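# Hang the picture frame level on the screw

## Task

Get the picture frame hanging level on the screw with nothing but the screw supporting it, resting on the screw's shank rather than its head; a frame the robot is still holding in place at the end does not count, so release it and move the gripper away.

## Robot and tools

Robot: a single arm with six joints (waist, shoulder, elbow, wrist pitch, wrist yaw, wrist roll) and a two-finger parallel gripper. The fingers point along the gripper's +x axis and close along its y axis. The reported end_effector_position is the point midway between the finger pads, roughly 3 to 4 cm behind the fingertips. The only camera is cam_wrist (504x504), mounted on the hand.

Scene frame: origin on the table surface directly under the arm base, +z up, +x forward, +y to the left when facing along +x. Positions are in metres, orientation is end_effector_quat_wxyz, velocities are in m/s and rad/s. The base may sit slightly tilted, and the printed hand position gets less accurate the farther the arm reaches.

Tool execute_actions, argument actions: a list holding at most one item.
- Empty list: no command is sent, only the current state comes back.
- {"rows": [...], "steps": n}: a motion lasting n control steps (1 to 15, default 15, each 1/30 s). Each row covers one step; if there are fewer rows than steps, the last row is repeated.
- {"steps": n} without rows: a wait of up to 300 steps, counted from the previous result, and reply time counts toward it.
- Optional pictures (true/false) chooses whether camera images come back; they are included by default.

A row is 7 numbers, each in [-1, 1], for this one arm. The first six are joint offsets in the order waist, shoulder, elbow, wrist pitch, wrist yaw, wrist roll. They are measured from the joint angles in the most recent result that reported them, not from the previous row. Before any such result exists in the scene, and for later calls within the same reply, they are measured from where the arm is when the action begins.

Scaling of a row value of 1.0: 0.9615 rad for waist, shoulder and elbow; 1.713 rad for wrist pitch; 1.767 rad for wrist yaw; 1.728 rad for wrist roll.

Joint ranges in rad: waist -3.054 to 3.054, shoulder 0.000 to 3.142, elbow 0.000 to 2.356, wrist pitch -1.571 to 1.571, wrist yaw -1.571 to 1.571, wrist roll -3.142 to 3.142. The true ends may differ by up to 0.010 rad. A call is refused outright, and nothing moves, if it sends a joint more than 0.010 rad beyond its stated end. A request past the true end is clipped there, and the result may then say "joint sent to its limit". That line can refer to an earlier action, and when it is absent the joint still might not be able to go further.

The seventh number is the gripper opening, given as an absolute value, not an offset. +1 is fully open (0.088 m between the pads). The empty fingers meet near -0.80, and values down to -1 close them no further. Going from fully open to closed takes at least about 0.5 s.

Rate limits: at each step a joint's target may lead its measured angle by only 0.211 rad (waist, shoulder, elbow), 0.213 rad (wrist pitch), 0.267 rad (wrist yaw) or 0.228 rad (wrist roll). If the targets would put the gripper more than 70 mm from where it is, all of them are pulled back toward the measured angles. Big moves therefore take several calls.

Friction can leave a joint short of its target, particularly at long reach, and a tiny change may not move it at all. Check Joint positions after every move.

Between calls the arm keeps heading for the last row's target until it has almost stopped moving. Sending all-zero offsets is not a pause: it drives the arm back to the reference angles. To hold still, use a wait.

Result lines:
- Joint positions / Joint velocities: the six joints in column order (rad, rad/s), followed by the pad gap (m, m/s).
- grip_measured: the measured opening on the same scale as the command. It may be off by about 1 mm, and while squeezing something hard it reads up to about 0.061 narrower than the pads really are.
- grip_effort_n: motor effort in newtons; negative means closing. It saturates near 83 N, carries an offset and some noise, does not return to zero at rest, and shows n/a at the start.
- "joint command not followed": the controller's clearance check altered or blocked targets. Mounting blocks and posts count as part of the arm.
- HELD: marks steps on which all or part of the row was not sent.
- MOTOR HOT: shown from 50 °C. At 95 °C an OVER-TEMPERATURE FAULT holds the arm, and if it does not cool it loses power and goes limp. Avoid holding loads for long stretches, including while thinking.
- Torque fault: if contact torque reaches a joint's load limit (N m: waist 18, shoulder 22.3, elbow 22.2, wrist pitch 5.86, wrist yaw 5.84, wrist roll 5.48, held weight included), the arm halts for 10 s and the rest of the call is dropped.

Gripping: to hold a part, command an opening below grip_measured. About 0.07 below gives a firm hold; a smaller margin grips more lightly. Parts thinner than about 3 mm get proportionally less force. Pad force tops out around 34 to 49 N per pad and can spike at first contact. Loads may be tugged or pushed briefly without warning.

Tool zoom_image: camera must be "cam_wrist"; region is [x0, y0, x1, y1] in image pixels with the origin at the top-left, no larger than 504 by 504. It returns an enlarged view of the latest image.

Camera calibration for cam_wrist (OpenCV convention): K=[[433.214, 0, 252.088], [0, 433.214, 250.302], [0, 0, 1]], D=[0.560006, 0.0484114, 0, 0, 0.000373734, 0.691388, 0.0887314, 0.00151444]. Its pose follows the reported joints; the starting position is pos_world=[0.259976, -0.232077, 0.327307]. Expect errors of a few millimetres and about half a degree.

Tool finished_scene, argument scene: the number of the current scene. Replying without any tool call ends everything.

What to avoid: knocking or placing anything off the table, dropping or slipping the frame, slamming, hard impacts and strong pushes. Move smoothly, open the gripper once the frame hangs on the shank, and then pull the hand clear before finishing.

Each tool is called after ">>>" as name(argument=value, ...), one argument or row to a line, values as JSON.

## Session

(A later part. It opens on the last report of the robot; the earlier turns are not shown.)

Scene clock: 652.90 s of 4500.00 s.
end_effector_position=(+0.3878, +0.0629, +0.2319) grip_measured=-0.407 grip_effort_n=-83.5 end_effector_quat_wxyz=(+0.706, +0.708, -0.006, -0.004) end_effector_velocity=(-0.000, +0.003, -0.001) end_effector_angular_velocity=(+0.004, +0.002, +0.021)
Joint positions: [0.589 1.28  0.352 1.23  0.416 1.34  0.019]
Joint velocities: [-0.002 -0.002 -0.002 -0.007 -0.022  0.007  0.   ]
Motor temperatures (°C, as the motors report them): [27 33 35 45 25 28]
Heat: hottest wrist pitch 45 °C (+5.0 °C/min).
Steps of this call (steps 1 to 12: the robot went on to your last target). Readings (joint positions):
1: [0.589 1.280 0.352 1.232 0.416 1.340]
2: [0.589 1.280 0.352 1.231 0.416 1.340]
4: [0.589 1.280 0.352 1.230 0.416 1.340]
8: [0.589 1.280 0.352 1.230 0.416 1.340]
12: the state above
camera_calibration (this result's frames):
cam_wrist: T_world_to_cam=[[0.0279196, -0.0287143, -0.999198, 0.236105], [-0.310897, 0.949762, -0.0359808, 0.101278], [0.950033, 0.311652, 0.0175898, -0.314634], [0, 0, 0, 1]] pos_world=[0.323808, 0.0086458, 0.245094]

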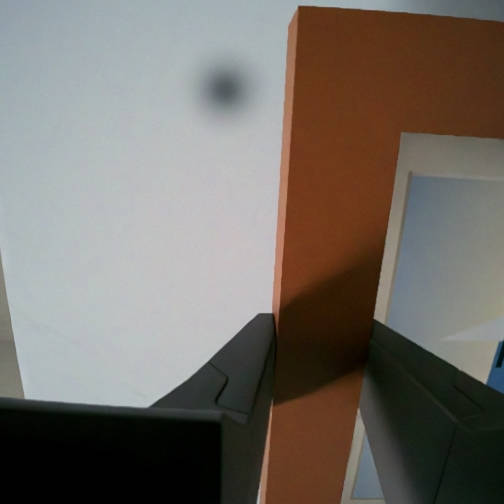

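>>> execute_actions(
  actions=[
    {"rows": [[-0.002,-0.004,0.002,-0.001,0,0,-0.46],[-0.001,-0.003,0.002,-0.001,0,0,-0.43],[0,-0.003,0.002,0,0,0,-0.41],[0,-0.003,0.002,0,0,0,-0.395],[0,-0.003,0.002,0,0,0,-0.385],[0,-0.003,0.002,0,0,0,-0.378],[0,-0.003,0.002,0,0,0,-0.371],[0,-0.003,0.002,0,0,0,-0.364],[0,-0.003,0.002,0,0,0,-0.357],[0,-0.003,0.002,0,0,0,-0.35],[0,-0.003,0.002,0,0,0,-0.343],[0,-0.003,0.002,0,0,0,-0.336],[0,-0.003,0.002,0,0,0,-0.329],[0,-0.003,0.002,0,0,0,-0.322],[0,-0.003,0.002,0,0,0,-0.315]], "steps": 15},
  ],
  pictures=false,
)

>>> execute_actions(
  actions=[
    {"rows": [[0,-0.003,0.002,0,0,0,-0.307],[0,-0.003,0.002,0,0,0,-0.299],[0,-0.003,0.002,0,0,0,-0.29],[0,-0.003,0.002,0,0,0,-0.28],[0,-0.003,0.002,0,0,0,-0.27],[0,-0.003,0.002,0,0,0,-0.258],[0,-0.003,0.002,0,0,0,-0.244],[0,-0.003,0.002,0,0,0,-0.228],[0,-0.003,0.002,0,0,0,-0.21],[0,-0.003,0.002,0,0,0,-0.19],[0,-0.003,0.002,0,0,0,-0.165],[0,-0.003,0.002,0,0,0,-0.14],[0,-0.003,0.002,0,0,0,-0.11],[0,-0.003,0.002,0,0,0,-0.08],[0,-0.003,0.002,0,0,0,-0.05]], "steps": 15},
  ],
  pictures=false,
)

>>> execute_actions(
  actions=[
    {"steps": 10},
  ],
)

Scene clock: 681.23 s of 4500.00 s.
end_effector_position=(+0.3878, +0.0628, +0.2318) grip_measured=-0.340 grip_effort_n=17.0 end_effector_quat_wxyz=(+0.706, +0.708, -0.006, -0.004) end_effector_velocity=(-0.001, -0.002, -0.001) end_effector_angular_velocity=(-0.007, -0.000, -0.010)
Joint positions: [0.589 1.28  0.352 1.229 0.417 1.34  0.022]
Joint velocities: [-0.002 -0.002 -0.007  0.007  0.007 -0.007  0.01 ]
Motor temperatures (°C, as the motors report them): [27 32 35 42 25 28]
Heat: hottest wrist pitch 42 °C (-1.0 °C/min).
Steps of this call (steps 1 to 15: the robot went on to your last target; steps 16 to 90: nothing new was sent; then 24.83 s passed at rest; steps 91 to 105: all 15 steps of this action). Readings (joint positions):
91: [0.589 1.280 0.352 1.229 0.416 1.340]
92: [0.589 1.280 0.352 1.229 0.416 1.340]
94: [0.589 1.280 0.352 1.229 0.416 1.340]
98: [0.589 1.280 0.352 1.229 0.416 1.340]
105: the state above

Scene clock: 681.73 s of 4500.00 s.
end_effector_position=(+0.3878, +0.0628, +0.2318) grip_measured=-0.132 grip_effort_n=17.4 end_effector_quat_wxyz=(+0.706, +0.708, -0.006, -0.004) end_effector_velocity=(+0.001, +0.001, -0.003) end_effector_angular_velocity=(-0.015, +0.014, +0.008)
Joint positions: [0.589 1.28  0.352 1.229 0.417 1.34  0.033]
Joint velocities: [-0.002 -0.002  0.002 -0.022 -0.007 -0.007  0.038]
Motor temperatures (°C, as the motors report them): [27 32 35 42 25 28]
Heat: hottest wrist pitch 42 °C (-1.0 °C/min).
Steps of this call (steps 1 to 15: all 15 steps of this action). Readings (joint positions):
1: [0.589 1.280 0.352 1.229 0.417 1.340]
2: [0.589 1.280 0.352 1.229 0.417 1.340]
4: [0.589 1.280 0.352 1.229 0.417 1.340]
8: [0.589 1.280 0.352 1.229 0.417 1.340]
15: the state above

Scene clock: 682.07 s of 4500.00 s.
end_effector_position=(+0.3878, +0.0628, +0.2318) grip_measured=-0.057 grip_effort_n=17.9 end_effector_quat_wxyz=(+0.706, +0.708, -0.006, -0.004) end_effector_velocity=(-0.000, +0.000, -0.001) end_effector_angular_velocity=(-0.011, +0.005, +0.006)
Joint positions: [0.589 1.28  0.352 1.229 0.417 1.34  0.036]
Joint velocities: [-0.002 -0.002 -0.002 -0.007 -0.007 -0.007  0.002]
Motor temperatures (°C, as the motors report them): [27 32 35 42 25 28]
Heat: hottest wrist pitch 42 °C (-2.0 °C/min).
Steps of this call (steps 1 to 10: the robot went on to your last target). Readings (joint positions):
1: [0.589 1.280 0.352 1.229 0.417 1.340]
2: [0.589 1.280 0.352 1.229 0.417 1.340]
4: [0.589 1.280 0.352 1.229 0.417 1.340]
8: [0.589 1.280 0.352 1.229 0.417 1.340]
10: the state above
camera_calibration (this result's frames):
cam_wrist: T_world_to_cam=[[0.0273831, -0.0288786, -0.999208, 0.23622], [-0.310287, 0.949963, -0.0359587, 0.101109], [0.950248, 0.311026, 0.0170523, -0.314521], [0, 0, 0, 1]] pos_world=[0.323778, 0.00859656, 0.245032]

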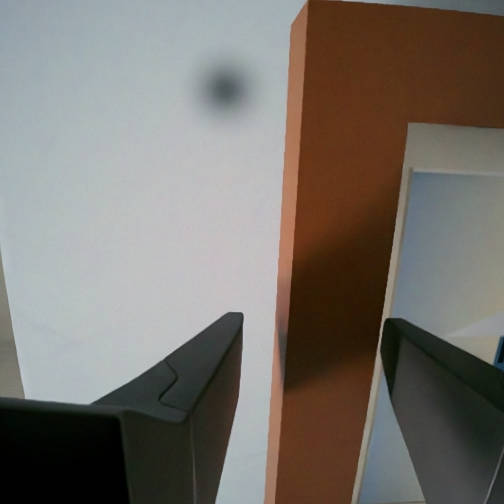

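>>> zoom_image(
  camera="cam_wrist",
  region=[280, 0, 430, 150],
)

>>> zoom_image(
  camera="cam_wrist",
  region=[250, 374, 380, 504],
)

>>> zoom_image(
  camera="cam_wrist",
  region=[0, 240, 160, 400],
)

Region (280, 0, 430, 150) of cam_wrist's 504x504 image, scaled by 3.360, with more detail than that image has.

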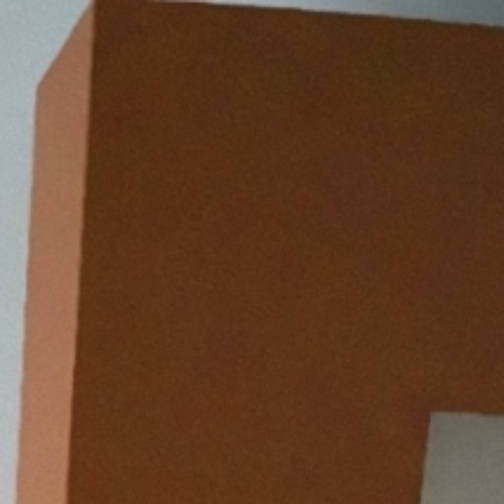

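Region (250, 374, 380, 504) of cam_wrist's 504x504 image, scaled by 3.877, with more detail than that image has.

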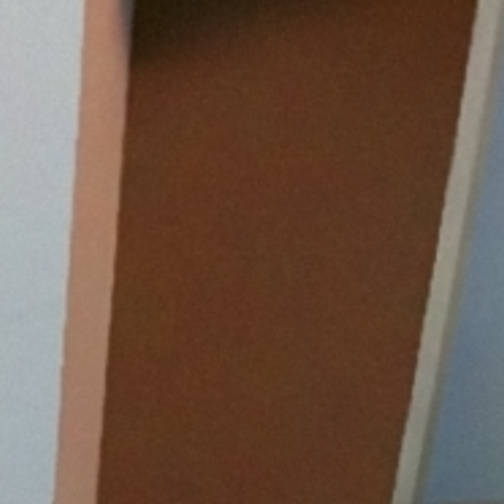

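Region (0, 240, 160, 400) of cam_wrist's 504x504 image, scaled by 3.150, with more detail than that image has.

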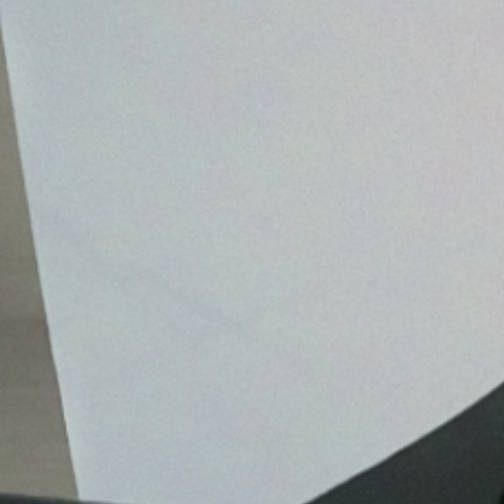

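>>> execute_actions(
  actions=[
    {"rows": [[0,-0.0051,0,-0.0009,0,0,0.05],[0,-0.0125,0,-0.0046,0,0,0.15],[0,-0.0220,0,-0.0101,0,0,0.26],[0,-0.0296,0,-0.0162,0,0,0.37],[0,-0.0391,0,-0.0239,0,0,0.47],[0,-0.0506,0,-0.0332,0,0,0.56],[0,-0.0638,0,-0.0439,0,0,0.64],[0,-0.0788,0,-0.0560,0,0,0.70],[0,-0.0955,0.001,-0.0695,0,0,0.75],[0,-0.1137,0.002,-0.0842,0,0,0.78],[0,-0.1334,0.003,-0.1001,0,0,0.8],[0,-0.1545,0.004,-0.1171,0,0,0.8],[0,-0.1769,0.005,-0.1352,0,0,0.8],[0,-0.2005,0.006,-0.1543,0,0,0.8],[0,-0.2253,0.007,-0.1744,0,-0.0012,0.8]], "steps": 15},
  ],
  pictures=false,
)

>>> execute_actions(
  actions=[
    {"rows": [[-0.0010,-0.1151,0.0089,-0.0853,-0.0013,-0.0048,0.8],[-0.0023,-0.1420,0.0100,-0.1070,-0.0029,-0.0107,0.8],[-0.0040,-0.1697,0.0116,-0.1294,-0.0050,-0.0187,0.8],[-0.0062,-0.1983,0.0135,-0.1526,-0.0078,-0.0288,0.8],[-0.0087,-0.2277,0.0158,-0.1763,-0.0110,-0.0409,0.8],[-0.0117,-0.2577,0.0184,-0.2005,-0.0147,-0.0547,0.8],[-0.0150,-0.2882,0.0213,-0.2252,-0.0189,-0.0703,0.8],[-0.0187,-0.3193,0.0246,-0.2503,-0.0236,-0.0875,0.8],[-0.0227,-0.3508,0.0282,-0.2757,-0.0286,-0.1063,0.8],[-0.0270,-0.3826,0.0320,-0.3014,-0.0340,-0.1264,0.8],[-0.0316,-0.4146,0.0361,-0.3273,-0.0398,-0.1479,0.8],[-0.0364,-0.4468,0.0404,-0.3534,-0.0459,-0.1705,0.8],[-0.0415,-0.4792,0.0449,-0.3795,-0.0523,-0.1942,0.8],[-0.0467,-0.5115,0.0495,-0.4056,-0.0589,-0.2189,0.8],[-0.0522,-0.5437,0.0544,-0.4316,-0.0658,-0.2444,0.8]], "steps": 15},
  ],
  pictures=false,
)

>>> execute_actions(
  actions=[
    {"rows": [[-0.0259,-0.1506,0.0283,-0.1140,-0.0288,-0.1070,0.81],[-0.0316,-0.1824,0.0334,-0.1397,-0.0361,-0.1340,0.82],[-0.0375,-0.2138,0.0386,-0.1651,-0.0435,-0.1615,0.83],[-0.0434,-0.2449,0.0439,-0.1902,-0.0510,-0.1894,0.84],[-0.0495,-0.2755,0.0493,-0.2149,-0.0586,-0.2176,0.85],[-0.0555,-0.3055,0.0547,-0.2391,-0.0662,-0.2461,0.86],[-0.0616,-0.3348,0.0601,-0.2628,-0.0739,-0.2747,0.87],[-0.0677,-0.3634,0.0656,-0.2859,-0.0816,-0.3032,0.88],[-0.0738,-0.3912,0.0710,-0.3084,-0.0893,-0.3317,0.89],[-0.0799,-0.4180,0.0763,-0.3301,-0.0969,-0.3599,0.90],[-0.0858,-0.4439,0.0816,-0.3510,-0.1044,-0.3879,0.91],[-0.0917,-0.4687,0.0868,-0.3710,-0.1118,-0.4153,0.92],[-0.0974,-0.4924,0.0919,-0.3901,-0.1191,-0.4423,0.93],[-0.1031,-0.5148,0.0969,-0.4083,-0.1261,-0.4686,0.94],[-0.1085,-0.5359,0.1018,-0.4253,-0.1330,-0.4941,0.95]], "steps": 15},
  ],
  pictures=false,
)

>>> execute_actions(
  actions=[
    {"rows": [[-0.0269,-0.1063,0.0292,-0.0782,-0.0301,-0.1117,0.95],[-0.0319,-0.1245,0.0337,-0.0929,-0.0365,-0.1354,0.95],[-0.0367,-0.1411,0.0380,-0.1063,-0.0425,-0.1581,0.95],[-0.0413,-0.1561,0.0421,-0.1185,-0.0483,-0.1795,0.95],[-0.0456,-0.1694,0.0459,-0.1292,-0.0537,-0.1996,0.95],[-0.0496,-0.1808,0.0494,-0.1384,-0.0588,-0.2184,0.95],[-0.0533,-0.1904,0.0527,-0.1461,-0.0634,-0.2356,0.95],[-0.0566,-0.1979,0.0557,-0.1523,-0.0676,-0.2512,0.95],[-0.0596,-0.2034,0.0583,-0.1567,-0.0713,-0.2651,0.95],[-0.0622,-0.2068,0.0606,-0.1594,-0.0746,-0.2771,0.95],[-0.0643,-0.2080,0.0625,-0.1603,-0.0773,-0.2872,0.95],[-0.0660,-0.2080,0.0640,-0.1603,-0.0795,-0.2952,0.95],[-0.0673,-0.2080,0.0651,-0.1603,-0.0810,-0.3011,0.95],[-0.0681,-0.2080,0.0658,-0.1603,-0.0820,-0.3047,0.95],[-0.0683,-0.2080,0.0661,-0.1603,-0.0823,-0.3059,0.95]], "steps": 15},
  ],
  pictures=false,
)

>>> execute_actions(
  actions=[
    {"steps": 15},
  ],
)

Scene clock: 802.57 s of 4500.00 s.
end_effector_position=(+0.3788, +0.0574, +0.2380) grip_measured=+0.755 grip_effort_n=17.9 end_effector_quat_wxyz=(+0.715, +0.699, +0.019, -0.020) end_effector_velocity=(-0.044, -0.022, +0.024) end_effector_angular_velocity=(-0.108, +0.225, +0.074)
Joint positions: [0.589 1.132 0.352 1.019 0.417 1.34  0.076]
Joint velocities: [-0.002 -0.613  0.002 -0.872 -0.022 -0.007  0.019]
Motor temperatures (°C, as the motors report them): [27 31 34 41 25 28]
Heat: hottest wrist pitch 41 °C (+0.0 °C/min).
Steps of this call (steps 1 to 15: the robot went on to your last target; steps 16 to 90: nothing new was sent; then 117.00 s passed at rest; steps 91 to 105: all 15 steps of this action). Readings (joint positions):
91: [0.589 1.280 0.352 1.229 0.417 1.340]
92: [0.589 1.280 0.352 1.229 0.417 1.340]
94: [0.589 1.275 0.352 1.220 0.417 1.340]
98: [0.589 1.244 0.352 1.178 0.417 1.340]
105: the state above

Scene clock: 803.07 s of 4500.00 s.
end_effector_position=(+0.3400, +0.0385, +0.2564) grip_measured=+0.796 grip_effort_n=17.4 end_effector_quat_wxyz=(+0.826, +0.555, +0.097, -0.022) end_effector_velocity=(-0.104, -0.047, +0.053) end_effector_angular_velocity=(-1.194, +0.112, +0.434)
Joint positions: [0.556 0.706 0.379 0.411 0.334 1.034 0.078]
Joint velocities: [-0.139 -0.926  0.125 -1.297 -0.315 -1.15   0.   ]
Motor temperatures (°C, as the motors report them): [27 31 34 41 25 28]
Heat: hottest wrist pitch 41 °C (+0.0 °C/min).
Steps of this call (steps 1 to 15: all 15 steps of this action). Readings (joint positions):
1: [0.589 1.108 0.352 0.984 0.417 1.340]
2: [0.589 1.083 0.352 0.945 0.417 1.337]
4: [0.589 1.028 0.352 0.871 0.413 1.321]
8: [0.582 0.917 0.356 0.712 0.395 1.255]
15: the state above

Scene clock: 803.57 s of 4500.00 s.
end_effector_position=(+0.2727, +0.0196, +0.2728) grip_measured=+0.917 grip_effort_n=17.4 end_effector_quat_wxyz=(+0.961, +0.218, +0.157, +0.065) end_effector_velocity=(-0.131, -0.022, +0.026) end_effector_angular_velocity=(-1.270, -0.183, +0.596)
Joint positions: [ 0.47   0.262  0.45  -0.217  0.139  0.319  0.084]
Joint velocities: [-0.164 -0.701  0.149 -0.96  -0.374 -1.385  0.014]
Motor temperatures (°C, as the motors report them): [27 31 35 41 25 28]
Heat: hottest wrist pitch 41 °C (+0.0 °C/min).
Steps of this call (steps 1 to 15: all 15 steps of this action). Readings (joint positions):
1: [0.550 0.673 0.383 0.363 0.322 0.989]
2: [0.545 0.638 0.387 0.314 0.310 0.942]
4: [0.533 0.571 0.395 0.222 0.284 0.848]
8: [0.510 0.447 0.415 0.048 0.231 0.656]
15: the state above

Scene clock: 804.07 s of 4500.00 s.
end_effector_position=(+0.2331, +0.0168, +0.2794) grip_measured=+0.946 grip_effort_n=17.4 end_effector_quat_wxyz=(+0.980, -0.017, +0.143, +0.139) end_effector_velocity=(-0.014, +0.005, +0.008) end_effector_angular_velocity=(-0.293, -0.100, +0.161)
Joint positions: [ 0.411  0.07   0.497 -0.481  0.005 -0.172  0.085]
Joint velocities: [-0.042 -0.051  0.032 -0.081 -0.11  -0.344  0.   ]
Motor temperatures (°C, as the motors report them): [27 30 35 41 25 28]
Heat: hottest wrist pitch 41 °C (+0.0 °C/min).
Steps of this call (steps 1 to 15: all 15 steps of this action). Readings (joint positions):
1: [0.465 0.238 0.454 -0.250 0.126 0.271]
2: [0.459 0.214 0.458 -0.282 0.113 0.224]
4: [0.448 0.170 0.465 -0.339 0.089 0.136]
8: [0.430 0.109 0.481 -0.424 0.048 -0.014]
15: the state above

Scene clock: 804.57 s of 4500.00 s.
end_effector_position=(+0.2319, +0.0172, +0.2798) grip_measured=+0.946 grip_effort_n=17.4 end_effector_quat_wxyz=(+0.979, -0.033, +0.140, +0.144) end_effector_velocity=(-0.002, +0.002, -0.006) end_effector_angular_velocity=(+0.004, +0.027, +0.012)
Joint positions: [ 0.407  0.065  0.5   -0.489 -0.004 -0.206  0.085]
Joint velocities: [ 0.002  0.002 -0.002 -0.022 -0.007  0.007 -0.   ]
Motor temperatures (°C, as the motors report them): [27 30 35 41 25 28]
Heat: hottest wrist pitch 41 °C (+0.0 °C/min).
Steps of this call (steps 1 to 15: the robot went on to your last target). Readings (joint positions):
1: [0.410 0.069 0.498 -0.483 0.003 -0.181]
2: [0.409 0.067 0.498 -0.485 0.001 -0.188]
4: [0.409 0.067 0.499 -0.487 -0.002 -0.197]
8: [0.408 0.066 0.500 -0.489 -0.004 -0.204]
15: the state above
camera_calibration (this result's frames):
cam_wrist: T_world_to_cam=[[0.323745, -0.945013, 0.0462521, -0.0583375], [-0.537309, -0.22387, -0.81313, 0.38807], [0.778773, 0.238396, -0.580241, 0.0552139], [0, 0, 0, 1]] pos_world=[0.184401, 0.0185849, 0.350287]

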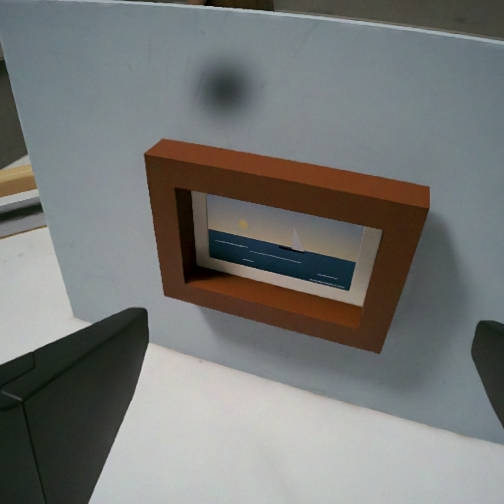

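>>> zoom_image(
  camera="cam_wrist",
  region=[130, 125, 210, 205],
)

>>> zoom_image(
  camera="cam_wrist",
  region=[365, 170, 445, 250],
)

>>> zoom_image(
  camera="cam_wrist",
  region=[140, 250, 240, 370],
)

>>> zoom_image(
  camera="cam_wrist",
  region=[330, 290, 410, 370],
)

>>> zoom_image(
  camera="cam_wrist",
  region=[424, 390, 504, 470],
)

>>> zoom_image(
  camera="cam_wrist",
  region=[424, 0, 504, 80],
)

>>> zoom_image(
  camera="cam_wrist",
  region=[100, 0, 200, 40],
)

>>> zoom_image(
  camera="cam_wrist",
  region=[40, 270, 120, 350],
)

Region (130, 125, 210, 205) of cam_wrist's 504x504 image, scaled by 6.300, with more detail than that image has.

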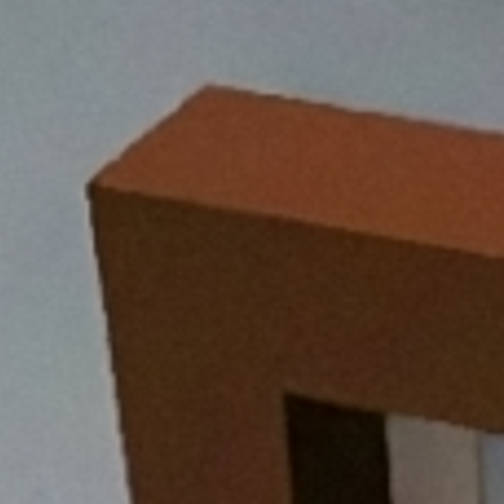

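Region (365, 170, 445, 250) of cam_wrist's 504x504 image, scaled by 6.300, with more detail than that image has.

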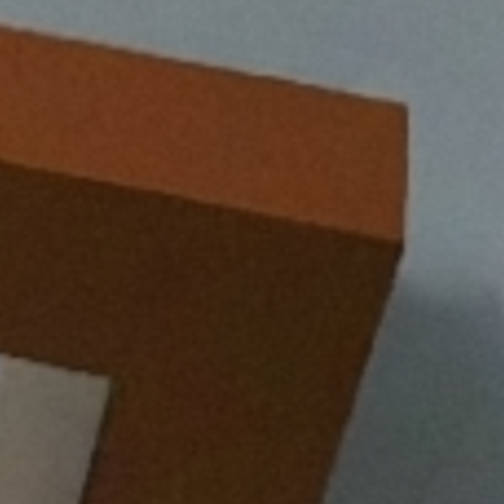

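Region (140, 250, 240, 370) of cam_wrist's 504x504 image, scaled by 4.200, with more detail than that image has.

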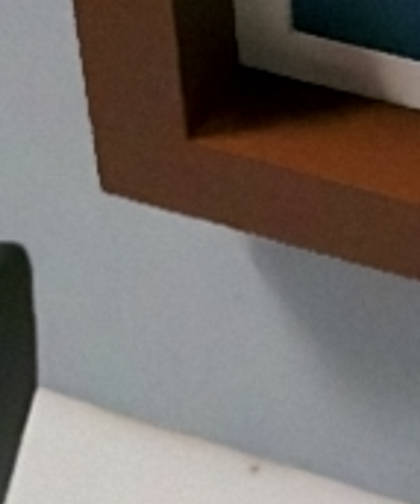

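Region (330, 290, 410, 370) of cam_wrist's 504x504 image, scaled by 6.300, with more detail than that image has.

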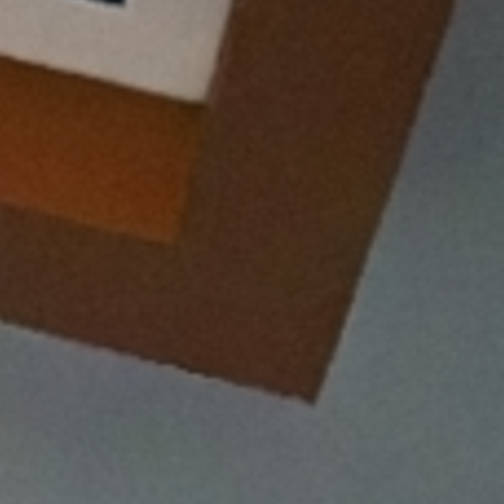

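Region (424, 390, 504, 470) of cam_wrist's 504x504 image, scaled by 6.300, with more detail than that image has.

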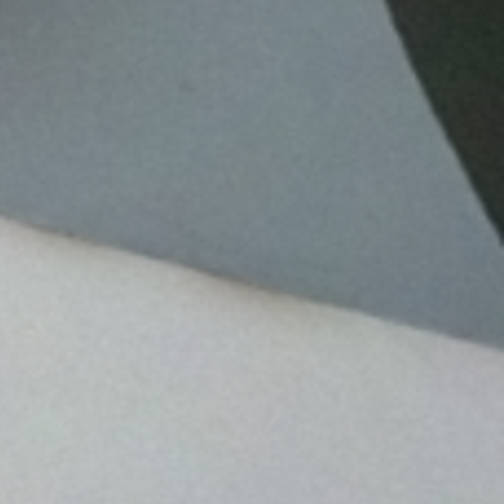

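Region (424, 0, 504, 80) of cam_wrist's 504x504 image, scaled by 6.300, with more detail than that image has.

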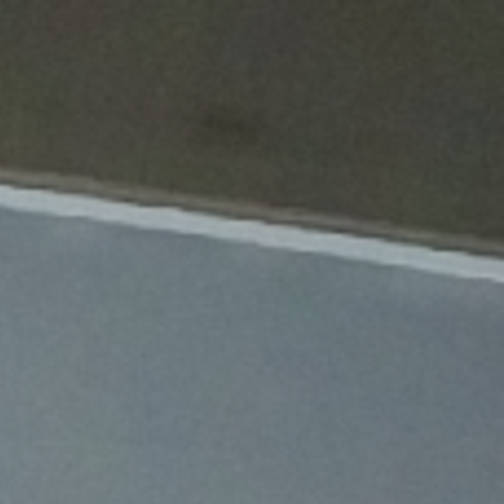

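Region (100, 0, 200, 40) of cam_wrist's 504x504 image, scaled by 5.040, with more detail than that image has; it fills the top 202 rows of this view, and the rest is white.

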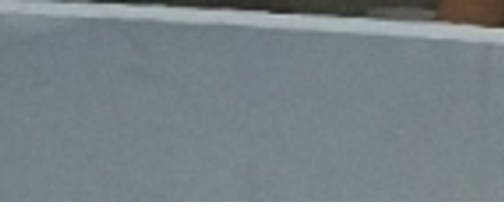

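Region (40, 270, 120, 350) of cam_wrist's 504x504 image, scaled by 6.300, with more detail than that image has.

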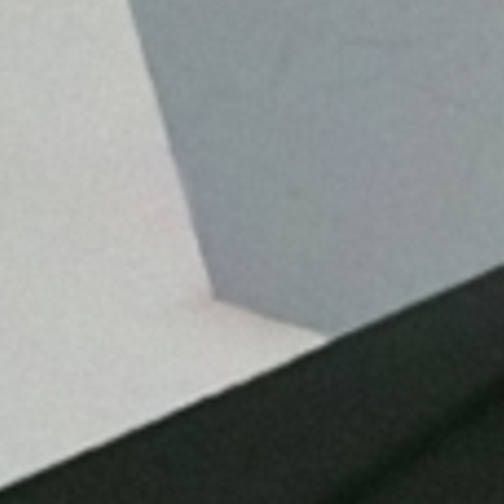

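The frame now hangs within about 0.3° of level. Its height and distance from the wall match where it sat on the shank at the start, so it is not on the head. The arm is clear, so I'm ending the scene.

>>> finished_scene(
  scene=2,
)

The scene is finished: the task was done.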